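## Task

Dry run EL-3115 of the final plate assay stages; both the plate and the dispenser's tubing are empty. (1) Move the lid from LP1 onto the plate. (2) Press START/STOP on TIMER (preset to 9 min 58 s) and let it run out. (3) Lift the lid off the plate and set it on LP1, flat within its locators and not upside down. (4) Press START on the dispenser, pressing once more if the stage stays still, then wait for Done on its status list. (5) Press IN/OUT on the reader so its stage comes out, then carry the plate from the dispenser stage to the reader stage, seated, with well A1 at the corner engraved 'A1'. (6) Press START on the reader, wait for Results on its status list, and leave the plate in the reader. Failure conditions: the plate sits uncovered for a long stretch while TIMER is running; the dispenser is started before TIMER has finished, without the uncovered plate on its stage, or a second time after it has run; either machine is started, or the reader stage is sent in, while the plate on that stage is not at least roughly down within its locators. Anything held in place only by the robot at the end does not count; release and back away at the end. Pressing the reader's START is worse than skipping it if anything you needed to change is still wrong at the end.

## Robot and tools

ROBOT. A single six-joint arm (yam_st) with a two-finger parallel gripper; there is only one arm, so every motion row describes that one hand. Joints, base outward: waist (-2.618 to 3.054 rad), shoulder (0.000 to 3.142), elbow (0.000 to 3.142), wrist pitch (-1.571 to 1.571), wrist yaw (-1.571 to 1.571), wrist roll (-2.094 to 2.094). The finger gap runs 0.000 m (closed) to 0.094 m (open). The only camera is cam_wrist (504x504), mounted on the gripper.

FRAMES. Results report end_effector_position (metres) and end_effector_quat_wxyz in the scene frame: origin on the table surface below the arm base, +z upward, +y to the left when facing along +x. The base may be slightly tilted, and the reported position drifts more at long reach. Commands, however, are written in the gripper's own axes: +z points out along the fingers, and the fingers open and close along y. The reported point sits midway between the finger pads, roughly 1 cm back from the tips.

ROW LAYOUT. Every motion row is 7 numbers, each in [-1, 1]: dx, dy, dz, rx, ry, rz, opening. The first six are an offset (not a pose) from the gripper's measured pose, in gripper axes; 1.0 equals 0.6 m of travel or 180 degrees of turn, and rx, ry, rz form a single rotation vector. The opening is absolute: +1 fully open (0.094 m), -1 closed.

execute_actions(actions): a list of actions; each action is a table of at most 15 rows, each row used for one control step of 1/30 s. A table shorter than 15 keeps its final row for the remaining steps. All rows of an action are offsets from the pose measured when that action begins (for the first action of a call, the last pose a result reported), not from the preceding row. An empty list just returns state and images.

move(target, speed, blocking): target is one 7-number row, offset from the pose in the latest result that gave one. The gripper follows a straight path lasting 0.5 to 10 s (cut off at 10 s). speed is in m/s, 0.002 to 0.5, default 0.25; turning is capped at twice that in rad/s. The opening is applied as the move starts. The path does not avoid obstacles; faster contact hits harder, and aiming further past a surface presses harder. blocking=false returns after 0.5 s while motion continues; poll with wait(0), and call wait or stop before sending new rows or moves. The "move:" line gives the outcome (done, off_target, moving, held, fault), the limits that acted (paced = sent pose clipped; held = a check blocked steps, after which motion can speed up sharply) and distance from target.

wait(seconds): 0 to 10; the arm holds its last command, a running move continues. stop(): brakes a running move; needs room, more when fast; fingers keep moving. zoom_image(camera, region): camera "cam_wrist", region [x0, y0, x1, y1] in pixels from the top-left, at most 504 by 504. read_manual(section): returns licence texts only ("licences"). finished_scene(scene): ends the scene with that number; irreversible, so only call it once everything is settled and released.

CONTROL LIMITS. Each step, the commanded pose is clipped to within 70 mm and 16 degrees of the measured one, so far targets need several actions. Joint friction can leave the hand up to about 31 mm short, and smaller requests may not move it at all. Because offsets start from the measured pose, repeating a small offset against something rigid does not add force, but against something that yields it does. "pose unreachable" means the clearance check altered or blocked the command. "Hand target" shows where the controller is currently driving.

GRIPPING. grip_measured uses the same scale as the opening command. To hold something, command roughly 0.03 below grip_measured; less than that holds more gently. Readings may be off by about 1 mm throughout. Pad force tops out near 50-62 N; very thin parts are held more weakly.

STATIONS. LP1 and N1 are labelled on the deck. TIMER is loose on the bench; START/STOP is its lower right key; a mark over its display is blue while counting, its lamp turns green near the end and red at zero. DISPENSER: START is the leftmost key; status list top to bottom Ready, Done, Dispensing. A loose capped bottle stands beside it. READER: lower row, first key START, third key IN/OUT; status list top to bottom Ready, Results, Plate out, Reading. On labelled items, A1 lies at the labelled short end, in the corner opposite the labelled long side.

AVOID. Knocking or placing anything off the table ends the scene. Avoid drops, slips, slams, hard hits and heavy pushes; press keys gently. Loose objects may occasionally be nudged by outside forces, so check positions with the camera. Holding loads heats motors: a MOTOR HOT line appears at 75 C, the arm halts for 10 s at 90 C, and at 100 C it goes limp and falls. FAULT lines report such stops.

Each tool is called after ">>>" by a JSON object that holds its "method" and its "body".

## Session

>>> {"method": "execute_actions", "body": {"actions": []}}

Scene clock: 0.00 s.
end_effector_position=(+0.4499, -0.0118, +0.1306) grip_measured=+1.000 end_effector_quat_wxyz=(+0.021, +0.825, -0.564, +0.033)
Joint positions: [ 0.138  2.38   1.728 -0.895  0.321 -1.882  0.094]
Joint velocities: [-0.012  0.022 -0.002  0.007  0.007  0.007  0.   ]
Motor temperatures (°C, as the motors report them): [27 24 27 26 26 24]
Hand target: +0.450, -0.012, +0.131; +0.021, +0.825, -0.564, +0.033

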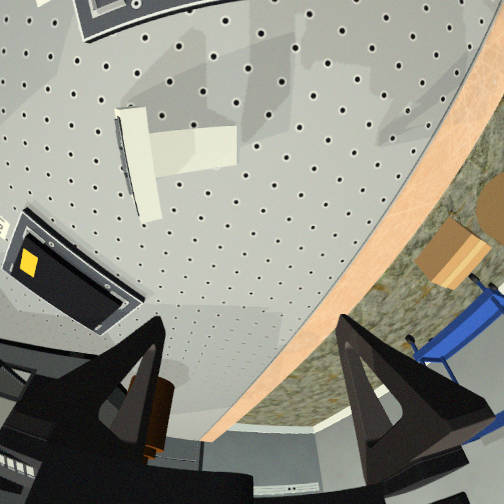

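>>> {"method": "move", "body": {"target": [-0.135,0.25,-0.4,0,0,0.62,1]}}

Scene clock: 14.60 s.
end_effector_position=(+0.2697, +0.0273, +0.3481) grip_measured=+1.000 end_effector_quat_wxyz=(+0.002, -0.001, +0.999, -0.051)
Joint positions: [ 0.514  1.688  1.511 -1.531  0.321  0.465  0.094]
Joint velocities: [ 0.027  0.012  0.007  0.022 -0.022  0.051  0.   ]
Motor temperatures (°C, as the motors report them): [27 31 29 26 26 24]
Hand target: +0.269, +0.029, +0.358; +0.014, +0.003, +0.999, -0.043
Off the commanded pose: 0.016 m, 2 deg.
move: off_target

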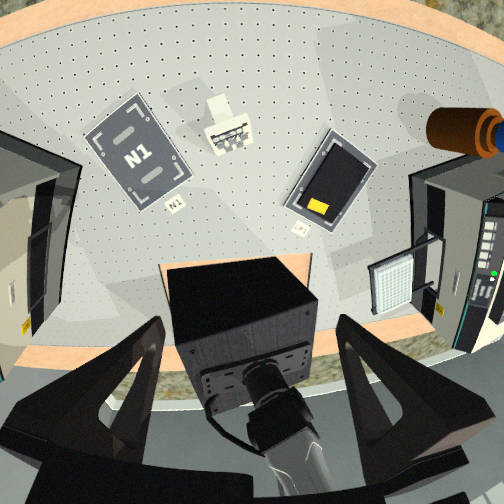

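>>> {"method": "move", "body": {"target": [0.05,-0.21,0.25,0,0.03,0.21,1]}}

Scene clock: 32.53 s.
end_effector_position=(+0.2473, -0.1103, +0.2157) grip_measured=+1.000 end_effector_quat_wxyz=(-0.023, +0.326, +0.944, -0.039)
Joint positions: [-0.113  1.573  1.018 -1.015  0.309  0.492  0.094]
Joint velocities: [-0.027 -0.017 -0.012  0.139 -0.051 -0.037  0.   ]
Motor temperatures (°C, as the motors report them): [27 32 31 26 26 24]
Hand target: +0.243, -0.109, +0.211; -0.027, +0.325, +0.945, -0.035
Off the commanded pose: 0.008 m, 1 deg.
move: done

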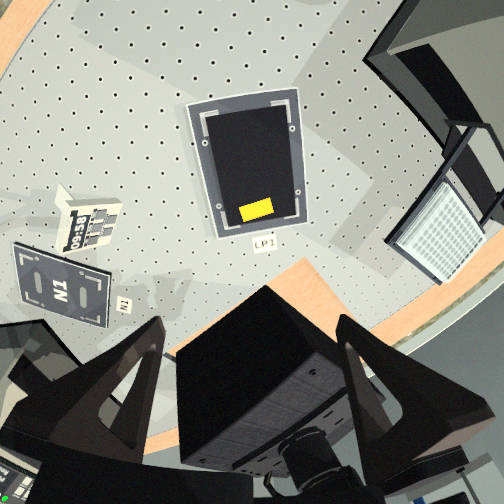

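>>> {"method": "move", "body": {"target": [-0.03,0.015,0.19,-0.028,-0.006,-0.045,1], "speed": 0.15}}

Scene clock: 42.97 s.
end_effector_position=(+0.2684, -0.1244, +0.1108) grip_measured=+1.000 end_effector_quat_wxyz=(+0.011, +0.261, +0.965, -0.000)
Joint positions: [-0.277  1.807  0.844 -0.488  0.225  0.165  0.094]
Joint velocities: [ 0.012 -0.007 -0.002  0.051 -0.007 -0.051  0.   ]
Motor temperatures (°C, as the motors report them): [27 32 31 26 26 24]
Hand target: +0.261, -0.122, +0.103; -0.001, +0.259, +0.966, +0.004
Off the commanded pose: 0.014 m, 2 deg.
move: off_target

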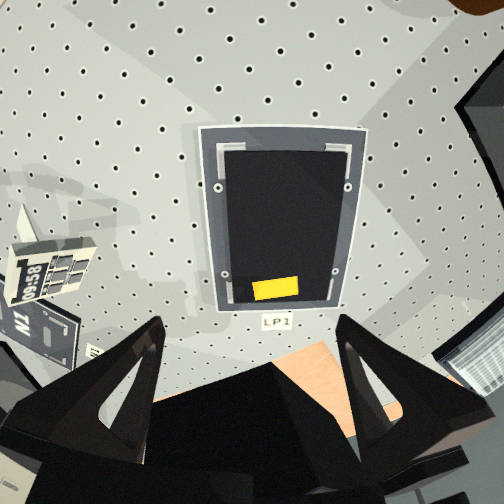

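>>> {"method": "move", "body": {"target": [-0.03,-0.042,0.09,0,0,0,1], "speed": 0.1}}

Scene clock: 52.17 s.
end_effector_position=(+0.2680, -0.1519, +0.0622) grip_measured=+1.000 end_effector_quat_wxyz=(+0.008, +0.261, +0.965, -0.001)
Joint positions: [-0.398  1.976  0.862 -0.316  0.211  0.043  0.094]
Joint velocities: [-0.017  0.022 -0.002  0.081 -0.007 -0.007  0.   ]
Motor temperatures (°C, as the motors report them): [27 32 31 27 26 24]
Hand target: +0.273, -0.156, +0.059; +0.012, +0.261, +0.965, +0.001
Off the commanded pose: 0.008 m, 0 deg.
move: done

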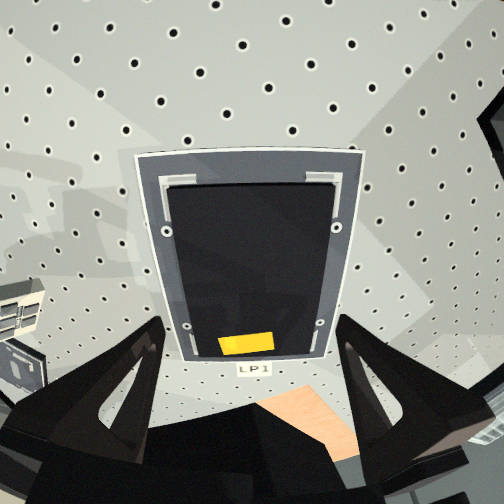

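>>> {"method": "move", "body": {"target": [-0.025,0,0.052,0,0,0,1], "speed": 0.05}}

Scene clock: 56.37 s.
end_effector_position=(+0.2765, -0.1546, +0.0361) grip_measured=+1.000 end_effector_quat_wxyz=(+0.003, +0.258, +0.966, -0.000)
Joint positions: [-0.411  2.093  0.912 -0.256  0.21   0.028  0.094]
Joint velocities: [-0.017 -0.017  0.007  0.066  0.022  0.007  0.   ]
Motor temperatures (°C, as the motors report them): [27 32 31 27 26 24]
Hand target: +0.282, -0.160, +0.032; +0.008, +0.261, +0.965, -0.000
Off the commanded pose: 0.009 m, 1 deg.
move: done

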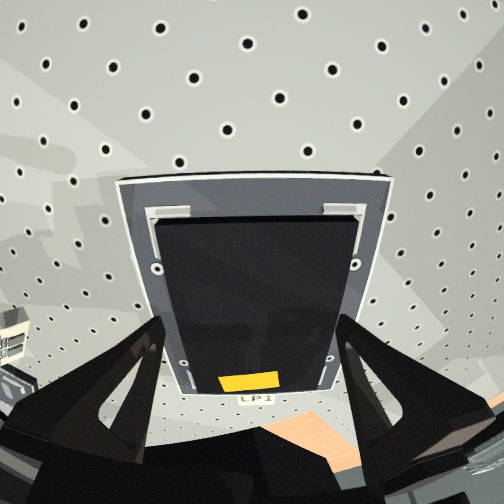

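>>> {"method": "move", "body": {"target": [-0.008,-0.008,0.036,0,0,0,1], "speed": 0.03}}

Scene clock: 60.27 s.
end_effector_position=(+0.2772, -0.1555, +0.0291) grip_measured=+1.000 end_effector_quat_wxyz=(+0.004, +0.253, +0.968, +0.008)
Joint positions: [-0.425  2.118  0.919 -0.237  0.193  0.001  0.094]
Joint velocities: [-0.007 -0.007  0.007 -0.022 -0.037  0.051  0.   ]
Motor temperatures (°C, as the motors report them): [27 32 31 27 26 24]
Hand target: +0.278, -0.161, +0.016; +0.003, +0.259, +0.966, +0.000
Off the commanded pose: 0.016 m, 1 deg.
move: off_target

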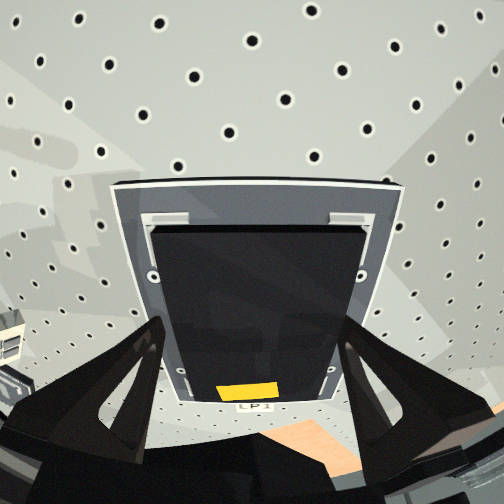

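>>> {"method": "move", "body": {"target": [0,-0.012,-0.02,0.005,0,0.003,1], "speed": 0.03}}

>>> {"method": "zoom_image", "body": {"camera": "cam_wrist", "region": [100,200,400,420]}}

Scene clock: 64.10 s.
end_effector_position=(+0.2760, -0.1578, +0.0357) grip_measured=+1.000 end_effector_quat_wxyz=(+0.002, +0.252, +0.968, +0.005)
Joint positions: [-0.425  2.094  0.919 -0.262  0.2    0.001  0.094]
Joint velocities: [-0.012 -0.017 -0.017 -0.007 -0.007 -0.051  0.   ]
Motor temperatures (°C, as the motors report them): [27 32 31 27 26 24]
Hand target: +0.274, -0.161, +0.041; +0.002, +0.257, +0.966, +0.000
Off the commanded pose: 0.007 m, 1 deg.
move: done

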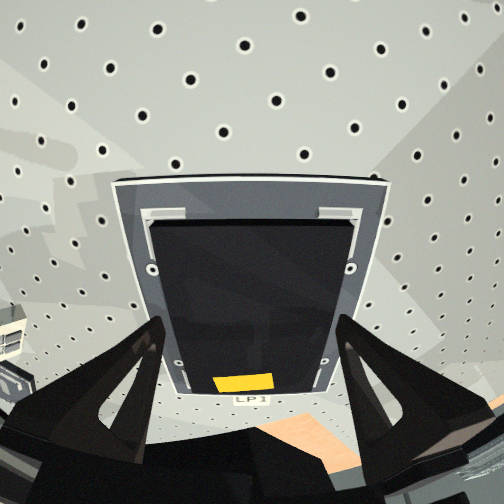

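Region (100, 200, 400, 420) of cam_wrist's 504x504 image, scaled by 1.680, with more detail than that image has; it fills the top 370 rows of this view, and the rest is white.

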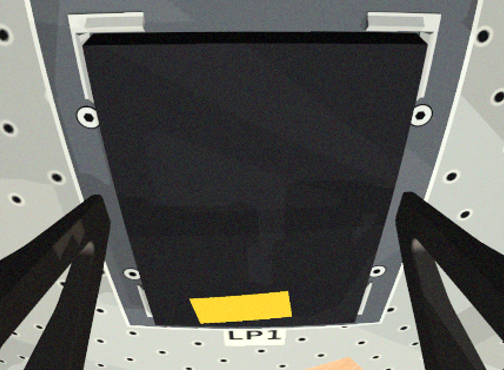

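>>> {"method": "move", "body": {"target": [0,-0.01,0.035,0.003,0,0,1], "speed": 0.02}}

>>> {"method": "zoom_image", "body": {"camera": "cam_wrist", "region": [100,200,400,420]}}

Scene clock: 71.90 s.
end_effector_position=(+0.2776, -0.1587, +0.0292) grip_measured=+1.000 end_effector_quat_wxyz=(+0.007, +0.249, +0.969, +0.007)
Joint positions: [-0.434  2.116  0.919 -0.23   0.19  -0.017  0.094]
Joint velocities: [ 0.007 -0.022  0.002 -0.095 -0.037  0.007  0.   ]
Motor temperatures (°C, as the motors report them): [27 34 31 27 26 24]
Hand target: +0.273, -0.163, +0.016; +0.001, +0.252, +0.968, +0.000
Off the commanded pose: 0.016 m, 1 deg.
move: off_target

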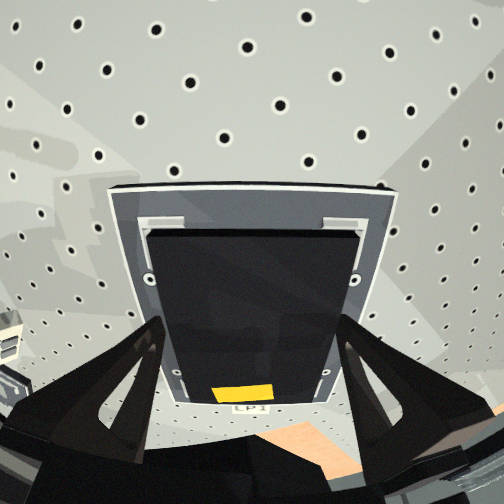

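Region (100, 200, 400, 420) of cam_wrist's 504x504 image, scaled by 1.680, with more detail than that image has; it fills the top 370 rows of this view, and the rest is white.

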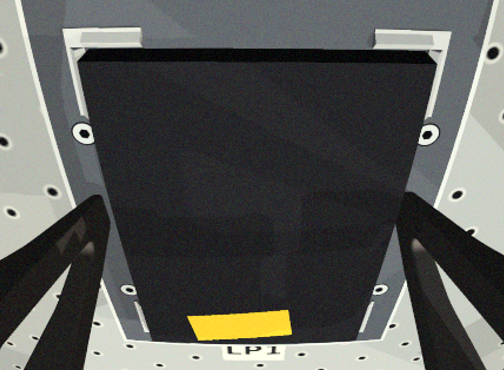

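>>> {"method": "move", "body": {"target": [0,-0.016,-0.018,0.005,0,0.005,1], "speed": 0.03}}

>>> {"method": "move", "body": {"target": [0,-0.011,0.033,0.002,0,0.003,1], "speed": 0.02}}

>>> {"method": "zoom_image", "body": {"camera": "cam_wrist", "region": [100,200,400,420]}}

Scene clock: 79.17 s.
end_effector_position=(+0.2768, -0.1608, +0.0350) grip_measured=+1.000 end_effector_quat_wxyz=(+0.007, +0.249, +0.969, +0.004)
Joint positions: [-0.434  2.094  0.919 -0.252  0.196 -0.017  0.094]
Joint velocities: [0.007 0.012 0.007 0.037 0.022 0.037 0.   ]
Motor temperatures (°C, as the motors report them): [27 34 31 27 26 24]
Hand target: +0.273, -0.167, +0.040; +0.005, +0.256, +0.967, -0.000
Off the commanded pose: 0.009 m, 1 deg.
move: done

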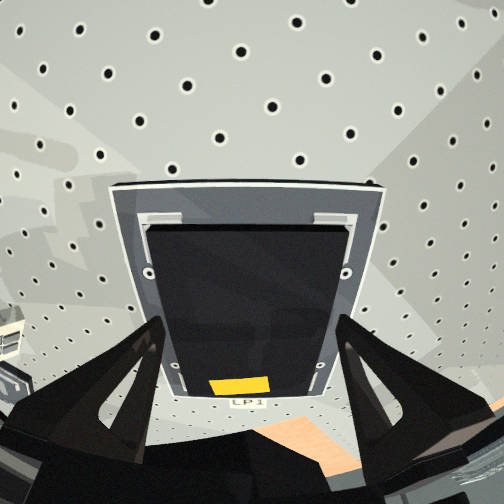

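Scene clock: 80.43 s.
end_effector_position=(+0.2784, -0.1635, +0.0294) grip_measured=+1.000 end_effector_quat_wxyz=(+0.013, +0.251, +0.968, +0.006)
Joint positions: [-0.446  2.112  0.919 -0.22   0.188 -0.027  0.094]
Joint velocities: [-0.007  0.012  0.007  0.022 -0.037 -0.037  0.   ]
Motor temperatures (°C, as the motors report them): [27 34 31 27 26 24]
Hand target: +0.274, -0.166, +0.016; +0.006, +0.253, +0.967, +0.002
Off the commanded pose: 0.015 m, 1 deg.
move: off_target

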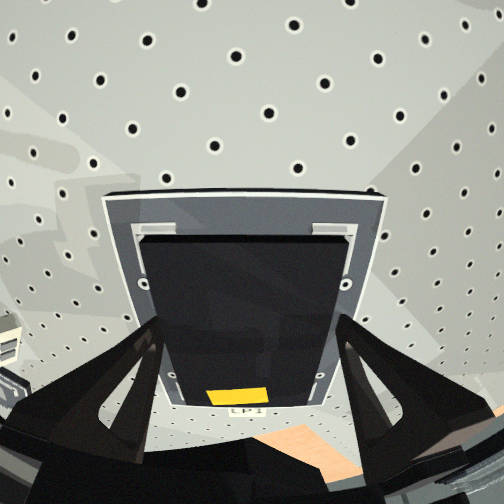

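Region (100, 200, 400, 420) of cam_wrist's 504x504 image, scaled by 1.680, with more detail than that image has; it fills the top 370 rows of this view, and the rest is white.

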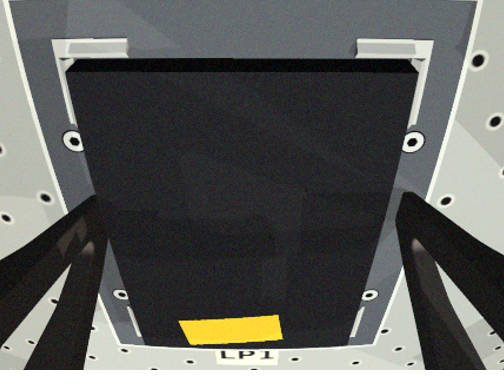

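>>> {"method": "move", "body": {"target": [0,0.013,0.016,0,-0.006,0,1], "speed": 0.005}}

>>> {"method": "zoom_image", "body": {"camera": "cam_wrist", "region": [100,200,400,420]}}

Scene clock: 92.70 s.
end_effector_position=(+0.2901, -0.1680, +0.0304) grip_measured=+1.000 end_effector_quat_wxyz=(+0.037, +0.254, +0.966, -0.000)
Joint positions: [-0.44   2.112  0.919 -0.17   0.188 -0.023  0.094]
Joint velocities: [ 0.007 -0.027 -0.007 -0.022 -0.022  0.037  0.   ]
Motor temperatures (°C, as the motors report them): [27 33 30 27 26 24]
Hand target: +0.282, -0.157, +0.021; +0.022, +0.250, +0.968, +0.003
Off the commanded pose: 0.017 m, 2 deg.
move: off_target

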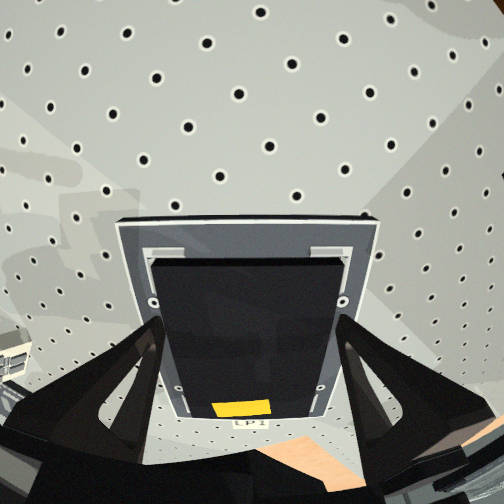

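Region (100, 200, 400, 420) of cam_wrist's 504x504 image, scaled by 1.680, with more detail than that image has; it fills the top 370 rows of this view, and the rest is white.

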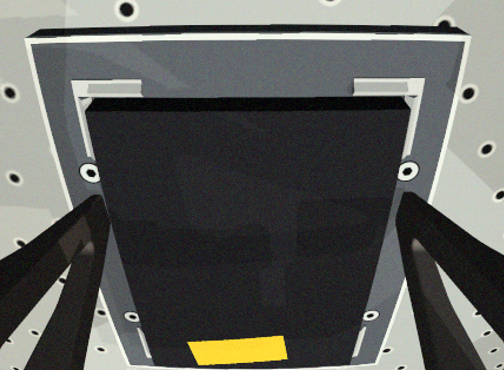

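>>> {"method": "move", "body": {"target": [0.025,0.006,0.028,0,0.026,0,1], "speed": 0.01}}

>>> {"method": "zoom_image", "body": {"camera": "cam_wrist", "region": [100,200,400,420]}}

Scene clock: 103.80 s.
end_effector_position=(+0.2880, -0.1666, +0.0290) grip_measured=+1.000 end_effector_quat_wxyz=(+0.022, +0.254, +0.967, +0.004)
Joint positions: [-0.44   2.126  0.944 -0.214  0.189 -0.018  0.094]
Joint velocities: [ 0.007  0.012 -0.002  0.051  0.051  0.007  0.   ]
Motor temperatures (°C, as the motors report them): [27 34 30 27 26 24]
Hand target: +0.280, -0.158, +0.014; -0.002, +0.255, +0.967, +0.010
Off the commanded pose: 0.020 m, 3 deg.
move: off_target

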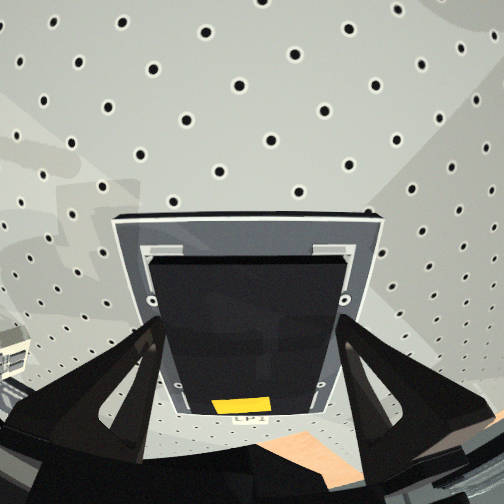

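Region (100, 200, 400, 420) of cam_wrist's 504x504 image, scaled by 1.680, with more detail than that image has; it fills the top 370 rows of this view, and the rest is white.

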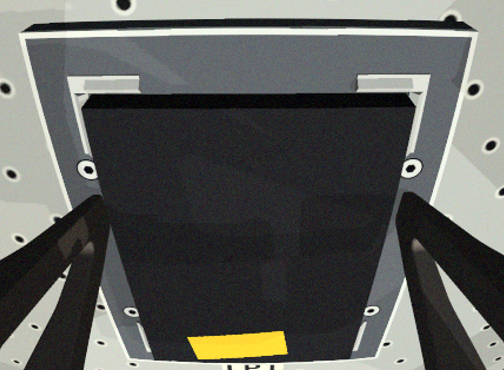

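>>> {"method": "move", "body": {"target": [0.025,0,-0.008,0,0.014,0,1], "speed": 0.02}}

>>> {"method": "move", "body": {"target": [0,0,0,0,0,0,0.76], "speed": 0.02}}

Scene clock: 111.00 s.
end_effector_position=(+0.2857, -0.1653, +0.0294) grip_measured=+1.000 end_effector_quat_wxyz=(+0.017, +0.253, +0.967, +0.005)
Joint positions: [-0.44   2.124  0.944 -0.226  0.189 -0.017  0.094]
Joint velocities: [-0.017 -0.032 -0.007  0.051 -0.037 -0.051  0.   ]
Motor temperatures (°C, as the motors report them): [27 34 30 27 26 24]
Hand target: +0.275, -0.159, +0.033; +0.001, +0.254, +0.967, +0.009
Off the commanded pose: 0.013 m, 2 deg.
move: off_target

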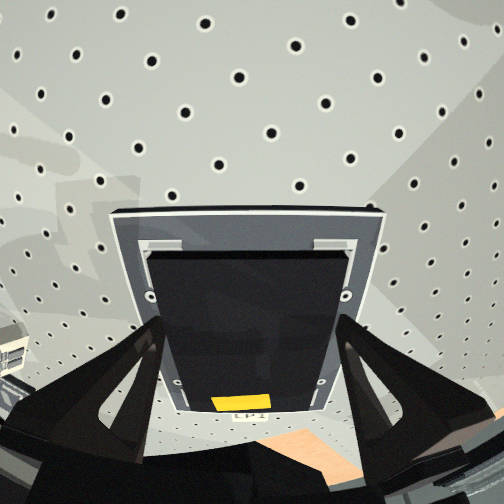

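Scene clock: 111.50 s.
end_effector_position=(+0.2858, -0.1653, +0.0294) grip_measured=+0.780 end_effector_quat_wxyz=(+0.017, +0.254, +0.967, +0.006)
Joint positions: [-0.44   2.124  0.944 -0.226  0.188 -0.017  0.084]
Joint velocities: [-0.012 -0.007 -0.002  0.007 -0.081 -0.066 -0.001]
Motor temperatures (°C, as the motors report them): [27 34 30 27 26 24]
Hand target: +0.286, -0.165, +0.029; +0.017, +0.253, +0.967, +0.005
Off the commanded pose: 0.000 m, 0 deg.
move: done

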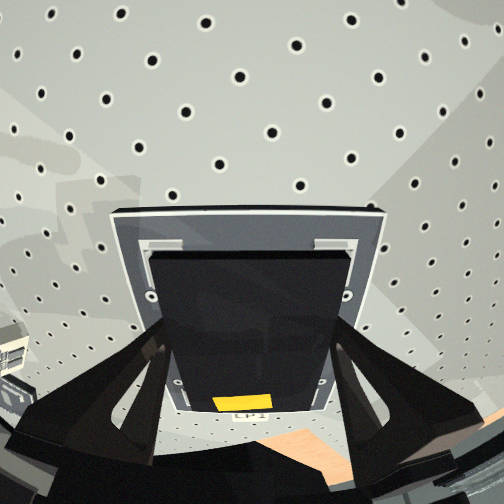

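>>> {"method": "move", "body": {"target": [0,0,-0.28,0,0.01,0,0.75], "speed": 0.1}}

>>> {"method": "move", "body": {"target": [0.15,-0.22,0,0,0,-0.165,0.75], "speed": 0.15}}

Scene clock: 119.50 s.
end_effector_position=(+0.2737, -0.1605, +0.1858) grip_measured=+0.780 end_effector_quat_wxyz=(-0.011, +0.252, +0.967, +0.013)
Joint positions: [-0.338  1.704  1.106 -0.887  0.198  0.096  0.084]
Joint velocities: [ 0.007 -0.012  0.002  0.007  0.037 -0.007 -0.001]
Motor temperatures (°C, as the motors report them): [27 35 30 27 26 24]
Hand target: +0.279, -0.162, +0.196; +0.001, +0.254, +0.967, +0.008
Off the commanded pose: 0.014 m, 2 deg.
move: off_target

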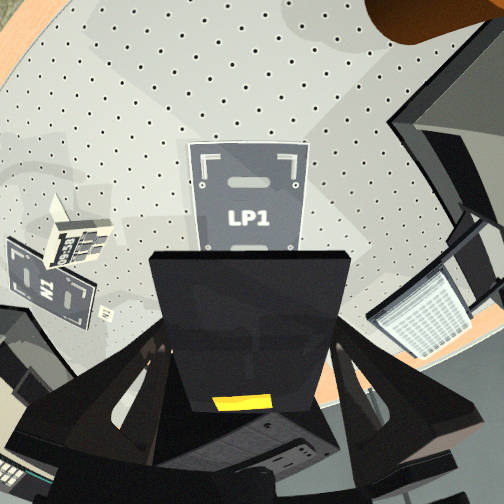

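Scene clock: 121.83 s.
end_effector_position=(+0.1373, -0.2295, +0.1843) grip_measured=+0.780 end_effector_quat_wxyz=(-0.004, -0.004, +1.000, +0.023)
Joint positions: [-0.875  1.414  0.875 -0.866  0.112 -0.961  0.084]
Joint velocities: [ 0.007 -0.002  0.012 -0.022 -0.022 -0.022 -0.   ]
Motor temperatures (°C, as the motors report them): [27 35 30 27 26 24]
Hand target: +0.134, -0.229, +0.185; +0.002, -0.003, +1.000, +0.019
Off the commanded pose: 0.007 m, 1 deg.
move: done

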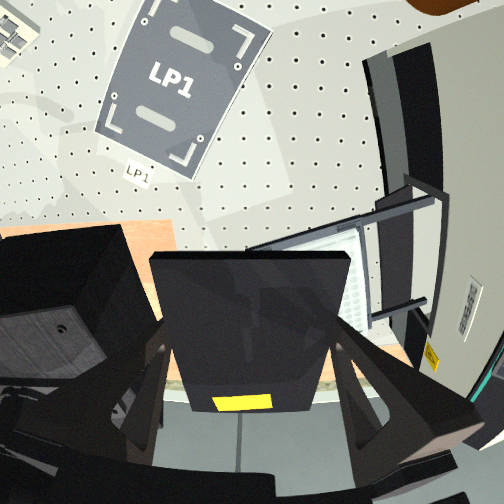

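>>> {"method": "move", "body": {"target": [0.15,-0.08,0,0.015,0,-0.07,0.75], "speed": 0.15}}

Scene clock: 127.23 s.
end_effector_position=(+0.0521, -0.2725, +0.1803) grip_measured=+0.780 end_effector_quat_wxyz=(+0.002, -0.113, +0.994, +0.012)
Joint positions: [-1.289  1.395  0.875 -0.831  0.031 -1.589  0.084]
Joint velocities: [-0.007  0.002  0.012 -0.007 -0.007 -0.095  0.   ]
Motor temperatures (°C, as the motors report them): [27 35 31 27 26 24]
Hand target: +0.051, -0.278, +0.184; +0.006, -0.112, +0.994, -0.001
Off the commanded pose: 0.008 m, 1 deg.
move: done

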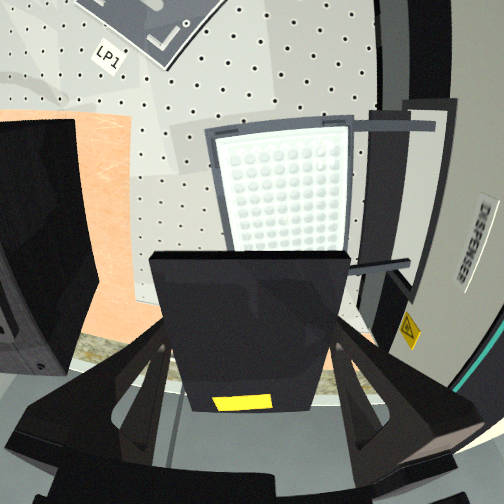

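>>> {"method": "move", "body": {"target": [-0.06,-0.04,0.07,0.008,0,-0.028,0.75], "speed": 0.06}}

Scene clock: 133.07 s.
end_effector_position=(+0.0893, -0.2897, +0.1443) grip_measured=+0.780 end_effector_quat_wxyz=(+0.006, -0.156, +0.988, -0.005)
Joint positions: [-1.172  1.547  0.875 -0.649  0.055 -1.563  0.084]
Joint velocities: [-0.007  0.017  0.012  0.022 -0.051 -0.095  0.001]
Motor temperatures (°C, as the motors report them): [27 35 31 27 26 24]
Hand target: +0.091, -0.287, +0.138; +0.002, -0.157, +0.988, +0.000
Off the commanded pose: 0.008 m, 1 deg.
move: done

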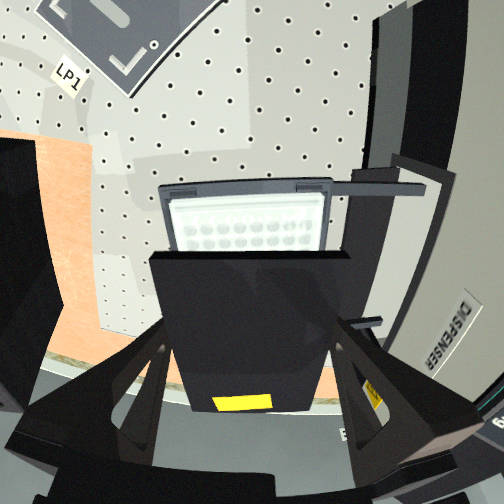

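>>> {"method": "move", "body": {"target": [-0.015,0.008,0.04,-0.003,0.003,-0.012,0.75], "speed": 0.03}}

>>> {"method": "zoom_image", "body": {"camera": "cam_wrist", "region": [100,150,400,350]}}

Scene clock: 137.33 s.
end_effector_position=(+0.0960, -0.2909, +0.1292) grip_measured=+0.780 end_effector_quat_wxyz=(+0.005, -0.165, +0.986, -0.013)
Joint positions: [-1.15   1.589  0.85  -0.568  0.065 -1.562  0.084]
Joint velocities: [ 0.002 -0.002 -0.017  0.022  0.007  0.051  0.001]
Motor temperatures (°C, as the motors report them): [27 35 31 27 26 24]
Hand target: +0.096, -0.283, +0.121; +0.000, -0.174, +0.985, -0.001
Off the commanded pose: 0.012 m, 2 deg.
move: off_target

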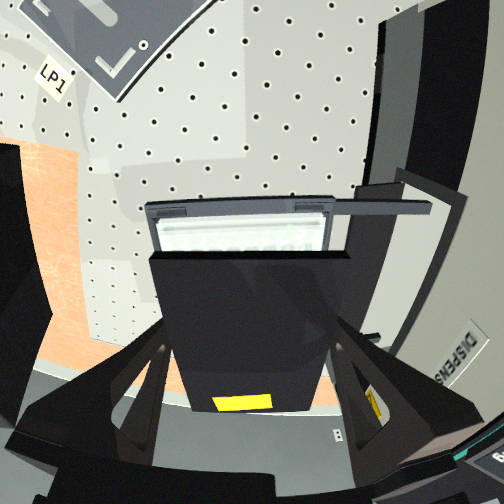

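Region (100, 150, 400, 350) of cam_wrist's 504x504 image, scaled by 1.680, with more detail than that image has.

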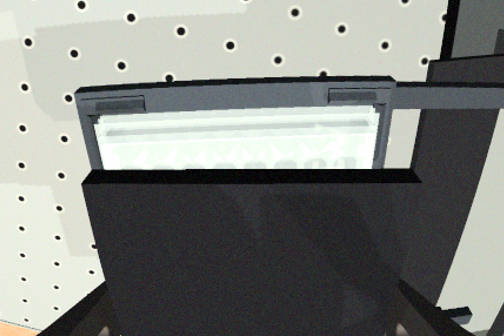

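>>> {"method": "move", "body": {"target": [0,0.016,0.012,-0.012,0.002,-0.017,0.75], "speed": 0.02}}

>>> {"method": "zoom_image", "body": {"camera": "cam_wrist", "region": [100,150,400,350]}}

Scene clock: 143.90 s.
end_effector_position=(+0.0960, -0.2913, +0.1293) grip_measured=+0.780 end_effector_quat_wxyz=(+0.005, -0.184, +0.983, -0.013)
Joint positions: [-1.15   1.589  0.85  -0.567  0.065 -1.601  0.084]
Joint velocities: [-0.007 -0.012  0.002 -0.066  0.051  0.007 -0.   ]
Motor temperatures (°C, as the motors report them): [27 34 31 27 26 24]
Hand target: +0.093, -0.282, +0.122; -0.001, -0.191, +0.982, +0.005
Off the commanded pose: 0.012 m, 2 deg.
move: off_target

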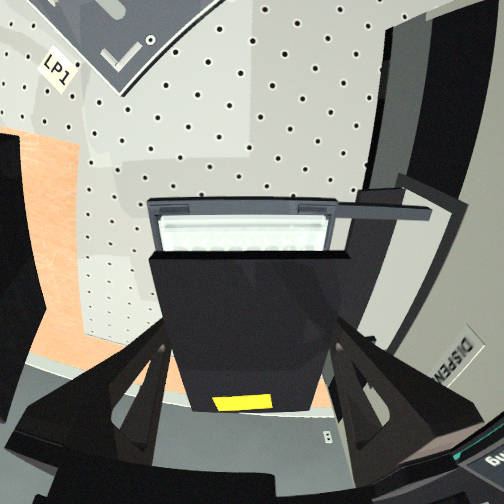

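Region (100, 150, 400, 350) of cam_wrist's 504x504 image, scaled by 1.680, with more detail than that image has.

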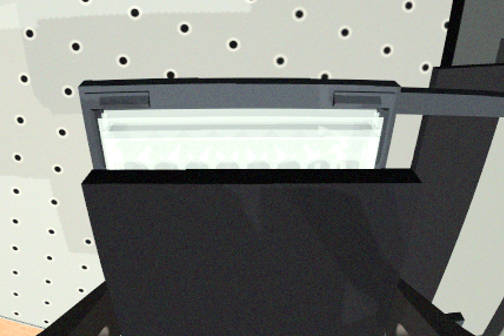

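>>> {"method": "move", "body": {"target": [0,0.0123,0,-0.0095,0,0,0.75], "speed": 0.02}}

>>> {"method": "zoom_image", "body": {"camera": "cam_wrist", "region": [100,150,400,350]}}

Scene clock: 150.13 s.
end_effector_position=(+0.0946, -0.2873, +0.1292) grip_measured=+0.780 end_effector_quat_wxyz=(+0.004, -0.185, +0.983, -0.005)
Joint positions: [-1.15   1.589  0.85  -0.584  0.065 -1.602  0.084]
Joint velocities: [-0.017 -0.002 -0.002 -0.051  0.007  0.037  0.001]
Motor temperatures (°C, as the motors report them): [27 34 31 27 26 24]
Hand target: +0.093, -0.284, +0.129; +0.002, -0.184, +0.983, +0.001
Off the commanded pose: 0.003 m, 1 deg.
move: done

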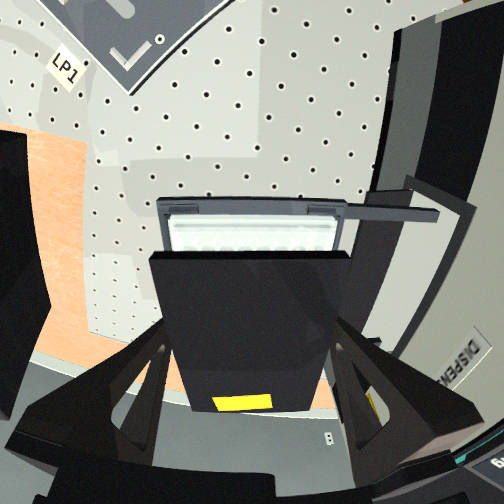

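Region (100, 150, 400, 350) of cam_wrist's 504x504 image, scaled by 1.680, with more detail than that image has.

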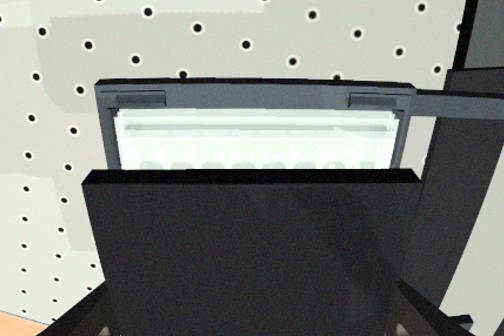

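>>> {"method": "move", "body": {"target": [-0.02,0.004,0.02,-0.003,0,0,0.75], "speed": 0.015}}

>>> {"method": "zoom_image", "body": {"camera": "cam_wrist", "region": [100,150,400,350]}}

Scene clock: 161.60 s.
end_effector_position=(+0.1044, -0.2885, +0.1255) grip_measured=+0.780 end_effector_quat_wxyz=(+0.007, -0.184, +0.983, -0.011)
Joint positions: [-1.122  1.606  0.85  -0.556  0.067 -1.571  0.084]
Joint velocities: [-0.007  0.007 -0.007 -0.051 -0.022 -0.051  0.001]
Motor temperatures (°C, as the motors report them): [27 34 31 27 26 24]
Hand target: +0.104, -0.281, +0.118; +0.002, -0.186, +0.983, -0.000
Off the commanded pose: 0.011 m, 1 deg.
move: off_target

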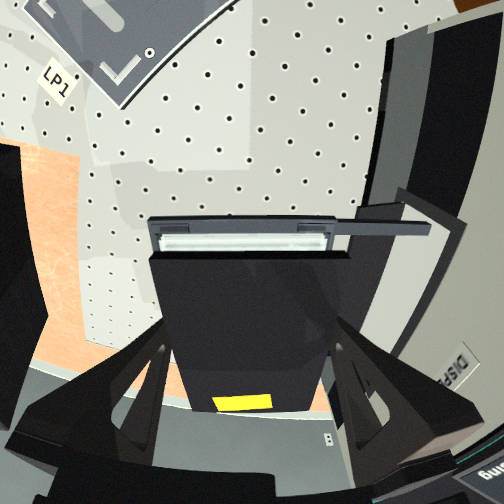

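Region (100, 150, 400, 350) of cam_wrist's 504x504 image, scaled by 1.680, with more detail than that image has.

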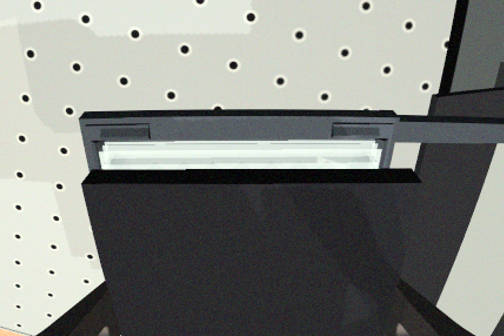

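>>> {"method": "move", "body": {"target": [0,0.02,0.023,-0.015,0,0,0.75], "speed": 0.015}}

>>> {"method": "zoom_image", "body": {"camera": "cam_wrist", "region": [100,150,400,350]}}

Scene clock: 167.40 s.
end_effector_position=(+0.1037, -0.2857, +0.1205) grip_measured=+0.780 end_effector_quat_wxyz=(+0.005, -0.184, +0.983, -0.002)
Joint positions: [-1.122  1.626  0.85  -0.554  0.068 -1.571  0.084]
Joint velocities: [ 0.002  0.007 -0.007 -0.051 -0.022 -0.022  0.001]
Motor temperatures (°C, as the motors report them): [27 34 31 27 26 24]
Hand target: +0.100, -0.278, +0.112; +0.003, -0.183, +0.983, +0.012
Off the commanded pose: 0.013 m, 2 deg.
move: off_target

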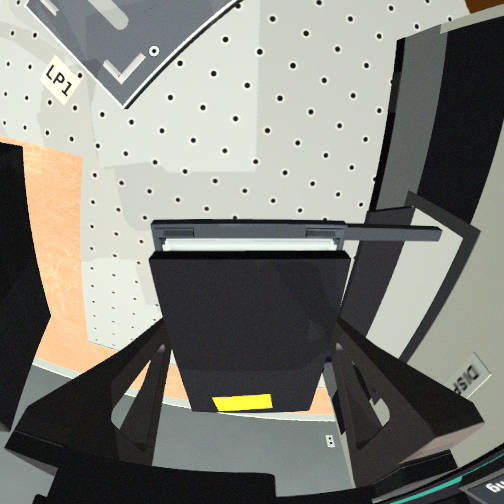

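Region (100, 150, 400, 350) of cam_wrist's 504x504 image, scaled by 1.680, with more detail than that image has.

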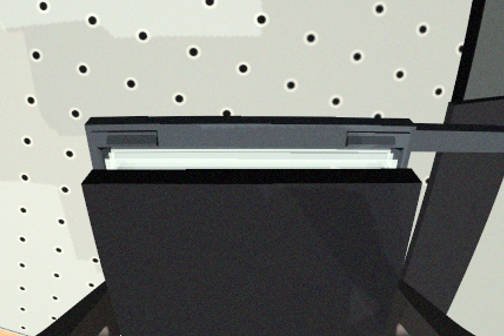

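>>> {"method": "move", "body": {"target": [0,0.014,0.023,-0.0105,0,0,0.75], "speed": 0.015}}

>>> {"method": "zoom_image", "body": {"camera": "cam_wrist", "region": [100,150,400,350]}}

Scene clock: 172.83 s.
end_effector_position=(+0.1039, -0.2852, +0.1155) grip_measured=+0.780 end_effector_quat_wxyz=(+0.005, -0.184, +0.983, +0.001)
Joint positions: [-1.122  1.645  0.85  -0.542  0.068 -1.571  0.084]
Joint velocities: [-0.007  0.007 -0.007  0.022 -0.037  0.037  0.001]
Motor temperatures (°C, as the motors report them): [27 34 31 27 26 24]
Hand target: +0.101, -0.278, +0.107; +0.003, -0.184, +0.983, +0.014
Off the commanded pose: 0.012 m, 1 deg.
move: off_target

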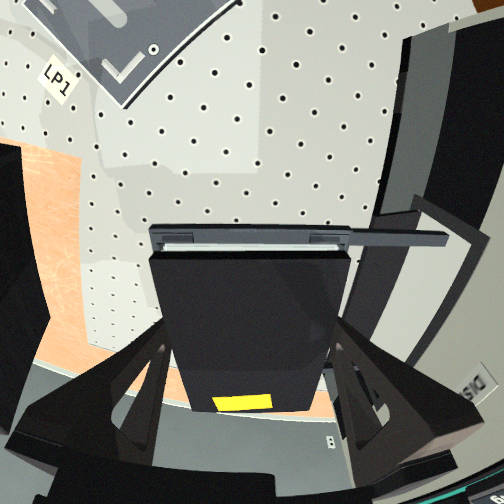

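Region (100, 150, 400, 350) of cam_wrist's 504x504 image, scaled by 1.680, with more detail than that image has.

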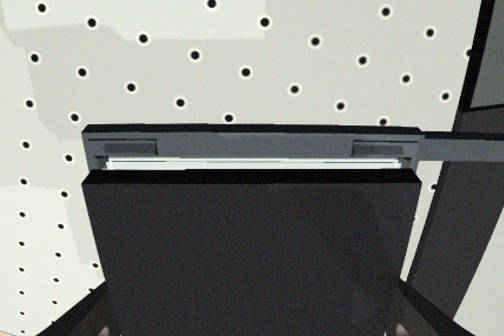

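>>> {"method": "move", "body": {"target": [0,0.012,0.023,-0.009,0,0,0.75], "speed": 0.015}}

>>> {"method": "zoom_image", "body": {"camera": "cam_wrist", "region": [100,150,400,350]}}

Scene clock: 178.97 s.
end_effector_position=(+0.1043, -0.2853, +0.1110) grip_measured=+0.780 end_effector_quat_wxyz=(+0.004, -0.184, +0.983, +0.003)
Joint positions: [-1.122  1.663  0.85  -0.529  0.068 -1.571  0.084]
Joint velocities: [-0.007 -0.002 -0.002 -0.022 -0.037  0.007  0.001]
Motor temperatures (°C, as the motors report them): [27 34 31 27 26 24]
Hand target: +0.101, -0.278, +0.102; +0.002, -0.184, +0.983, +0.015
Off the commanded pose: 0.012 m, 1 deg.
move: off_target

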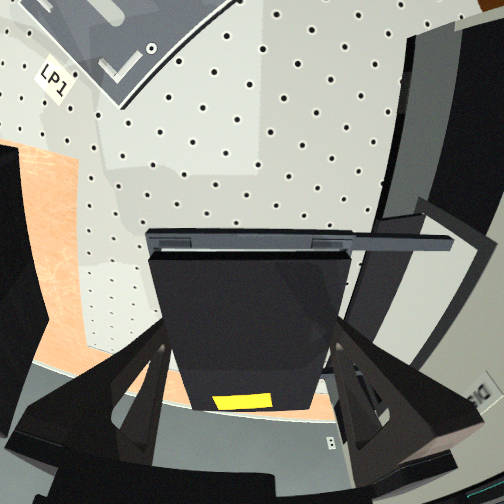

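Region (100, 150, 400, 350) of cam_wrist's 504x504 image, scaled by 1.680, with more detail than that image has.

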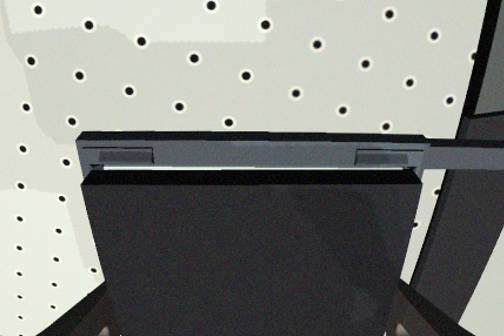

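>>> {"method": "move", "body": {"target": [0.0095,0,0,0,0.0105,0,0.75], "speed": 0.01}}

>>> {"method": "move", "body": {"target": [0,0.012,0.022,-0.009,0,0,0.75], "speed": 0.015}}

>>> {"method": "zoom_image", "body": {"camera": "cam_wrist", "region": [100,150,400,430]}}

Scene clock: 187.50 s.
end_effector_position=(+0.1037, -0.2855, +0.1110) grip_measured=+0.780 end_effector_quat_wxyz=(+0.003, -0.184, +0.983, +0.003)
Joint positions: [-1.122  1.663  0.85  -0.529  0.071 -1.571  0.084]
Joint velocities: [ 0.007 -0.007 -0.027  0.037 -0.037 -0.037  0.   ]
Motor temperatures (°C, as the motors report them): [27 34 31 27 26 24]
Hand target: +0.099, -0.287, +0.111; -0.012, -0.184, +0.983, +0.001
Off the commanded pose: 0.005 m, 2 deg.
move: done

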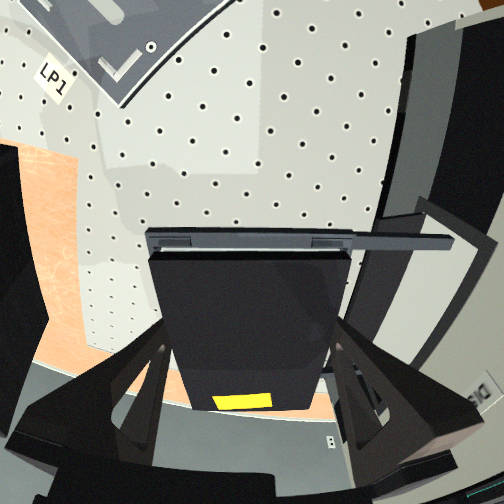

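Scene clock: 188.73 s.
end_effector_position=(+0.1039, -0.2855, +0.1110) grip_measured=+0.780 end_effector_quat_wxyz=(+0.003, -0.184, +0.983, +0.003)
Joint positions: [-1.122  1.663  0.85  -0.529  0.07  -1.571  0.084]
Joint velocities: [-0.007  0.022 -0.012  0.037 -0.022  0.037  0.001]
Motor temperatures (°C, as the motors report them): [27 34 31 27 26 24]
Hand target: +0.101, -0.278, +0.099; +0.000, -0.184, +0.983, +0.017
Off the commanded pose: 0.015 m, 2 deg.
move: off_target

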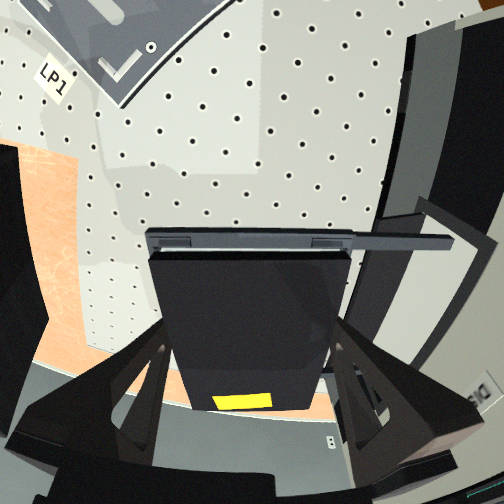

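Region (100, 150, 400, 430) of cam_wrist's 504x504 image, scaled by 1.680, with more detail than that image has; it fills the top 470 rows of this view, and the rest is white.

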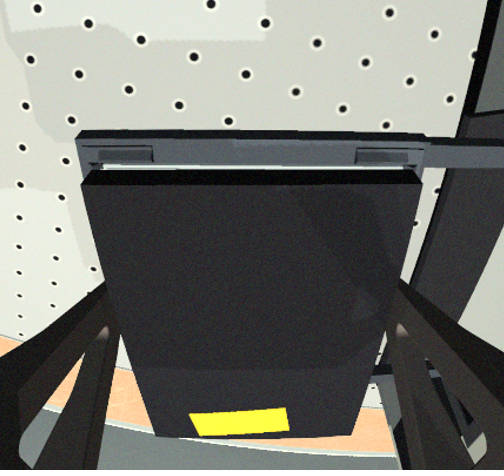

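The lid is blocked sideways and downward, so it appears seated. Releasing and lifting.

>>> {"method": "move", "body": {"target": [0,0,0,0,0,0,1]}}

>>> {"method": "move", "body": {"target": [0.05,0,-0.15,0,0,0,1], "speed": 0.08}}

>>> {"method": "zoom_image", "body": {"camera": "cam_wrist", "region": [120,80,420,360]}}

Scene clock: 193.97 s.
end_effector_position=(+0.1039, -0.2854, +0.1110) grip_measured=+0.998 end_effector_quat_wxyz=(+0.003, -0.184, +0.983, +0.003)
Joint positions: [-1.122  1.663  0.85  -0.529  0.07  -1.571  0.094]
Joint velocities: [-0.002 -0.027 -0.002 -0.066 -0.022 -0.051  0.   ]
Motor temperatures (°C, as the motors report them): [27 34 31 27 26 24]
Hand target: +0.104, -0.285, +0.111; +0.003, -0.184, +0.983, +0.003
Off the commanded pose: 0.000 m, 0 deg.
move: done

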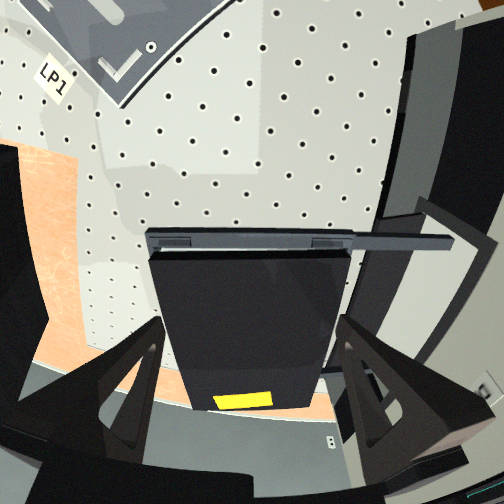

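Scene clock: 195.70 s.
end_effector_position=(+0.0784, -0.2895, +0.1913) grip_measured=+0.998 end_effector_quat_wxyz=(+0.001, -0.186, +0.982, +0.015)
Joint positions: [-1.197  1.465  0.999 -0.894  0.054 -1.646  0.094]
Joint velocities: [-0.007 -0.012 -0.012 -0.037 -0.007 -0.037  0.001]
Motor temperatures (°C, as the motors report them): [27 34 31 27 26 24]
Hand target: +0.077, -0.295, +0.200; +0.004, -0.184, +0.983, +0.003
Off the commanded pose: 0.012 m, 1 deg.
move: off_target

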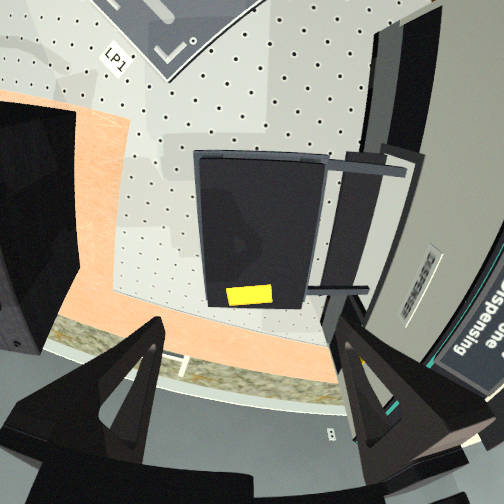

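Region (120, 80, 420, 360) of cam_wrist's 504x504 image, scaled by 1.680, with more detail than that image has; it fills the top 470 rows of this view, and the rest is white.

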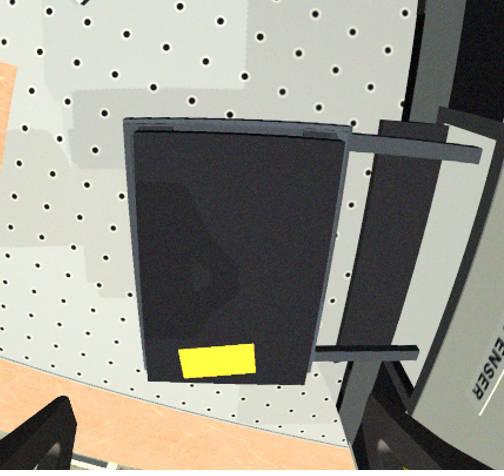

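>>> {"method": "move", "body": {"target": [-0.32,0.035,-0.05,0.01,0,0,-1]}}

>>> {"method": "move", "body": {"target": [-0.1,0.27,0.05,0,-0.2,0,-1]}}

Scene clock: 207.20 s.
end_effector_position=(+0.2428, -0.2008, +0.2196) grip_measured=-0.997 end_effector_quat_wxyz=(-0.001, -0.190, +0.982, -0.003)
Joint positions: [-0.467  1.575  1.134 -0.986  0.21  -0.934  0.   ]
Joint velocities: [-0.007 -0.007  0.012 -0.051 -0.007  0.022  0.   ]
Motor temperatures (°C, as the motors report them): [27 35 33 27 26 24]
Hand target: +0.245, -0.202, +0.219; -0.009, -0.189, +0.982, -0.001
Off the commanded pose: 0.008 m, 1 deg.
move: done

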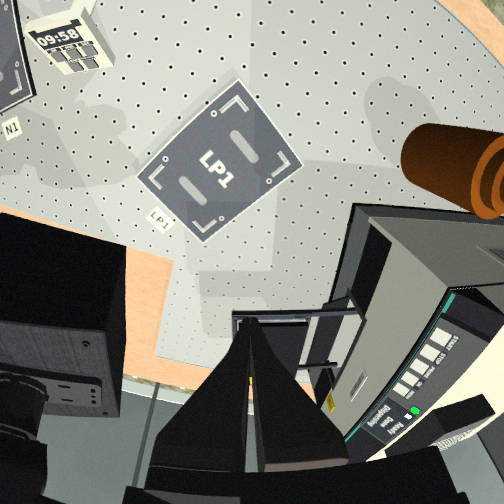

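Scene clock: 209.27 s.
end_effector_position=(+0.2397, -0.0346, +0.1838) grip_measured=-0.997 end_effector_quat_wxyz=(+0.295, -0.187, +0.936, +0.052)
Joint positions: [-0.154  1.062  0.302 -0.248 -0.122 -0.655  0.   ]
Joint velocities: [-0.002 -0.007 -0.007  0.007  0.022 -0.081  0.   ]
Motor temperatures (°C, as the motors report them): [27 35 33 27 26 24]
Hand target: +0.237, -0.031, +0.182; +0.298, -0.188, +0.935, +0.053
Off the commanded pose: 0.008 m, 1 deg.
move: done

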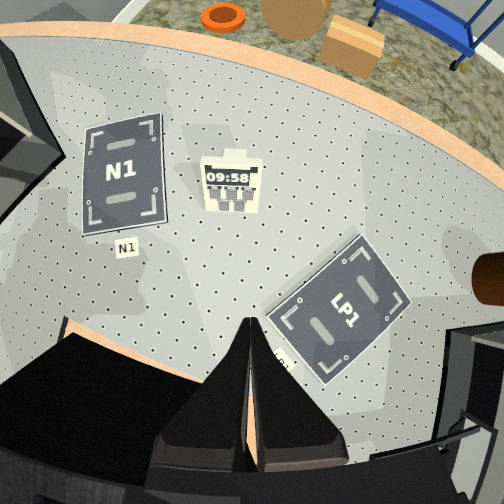

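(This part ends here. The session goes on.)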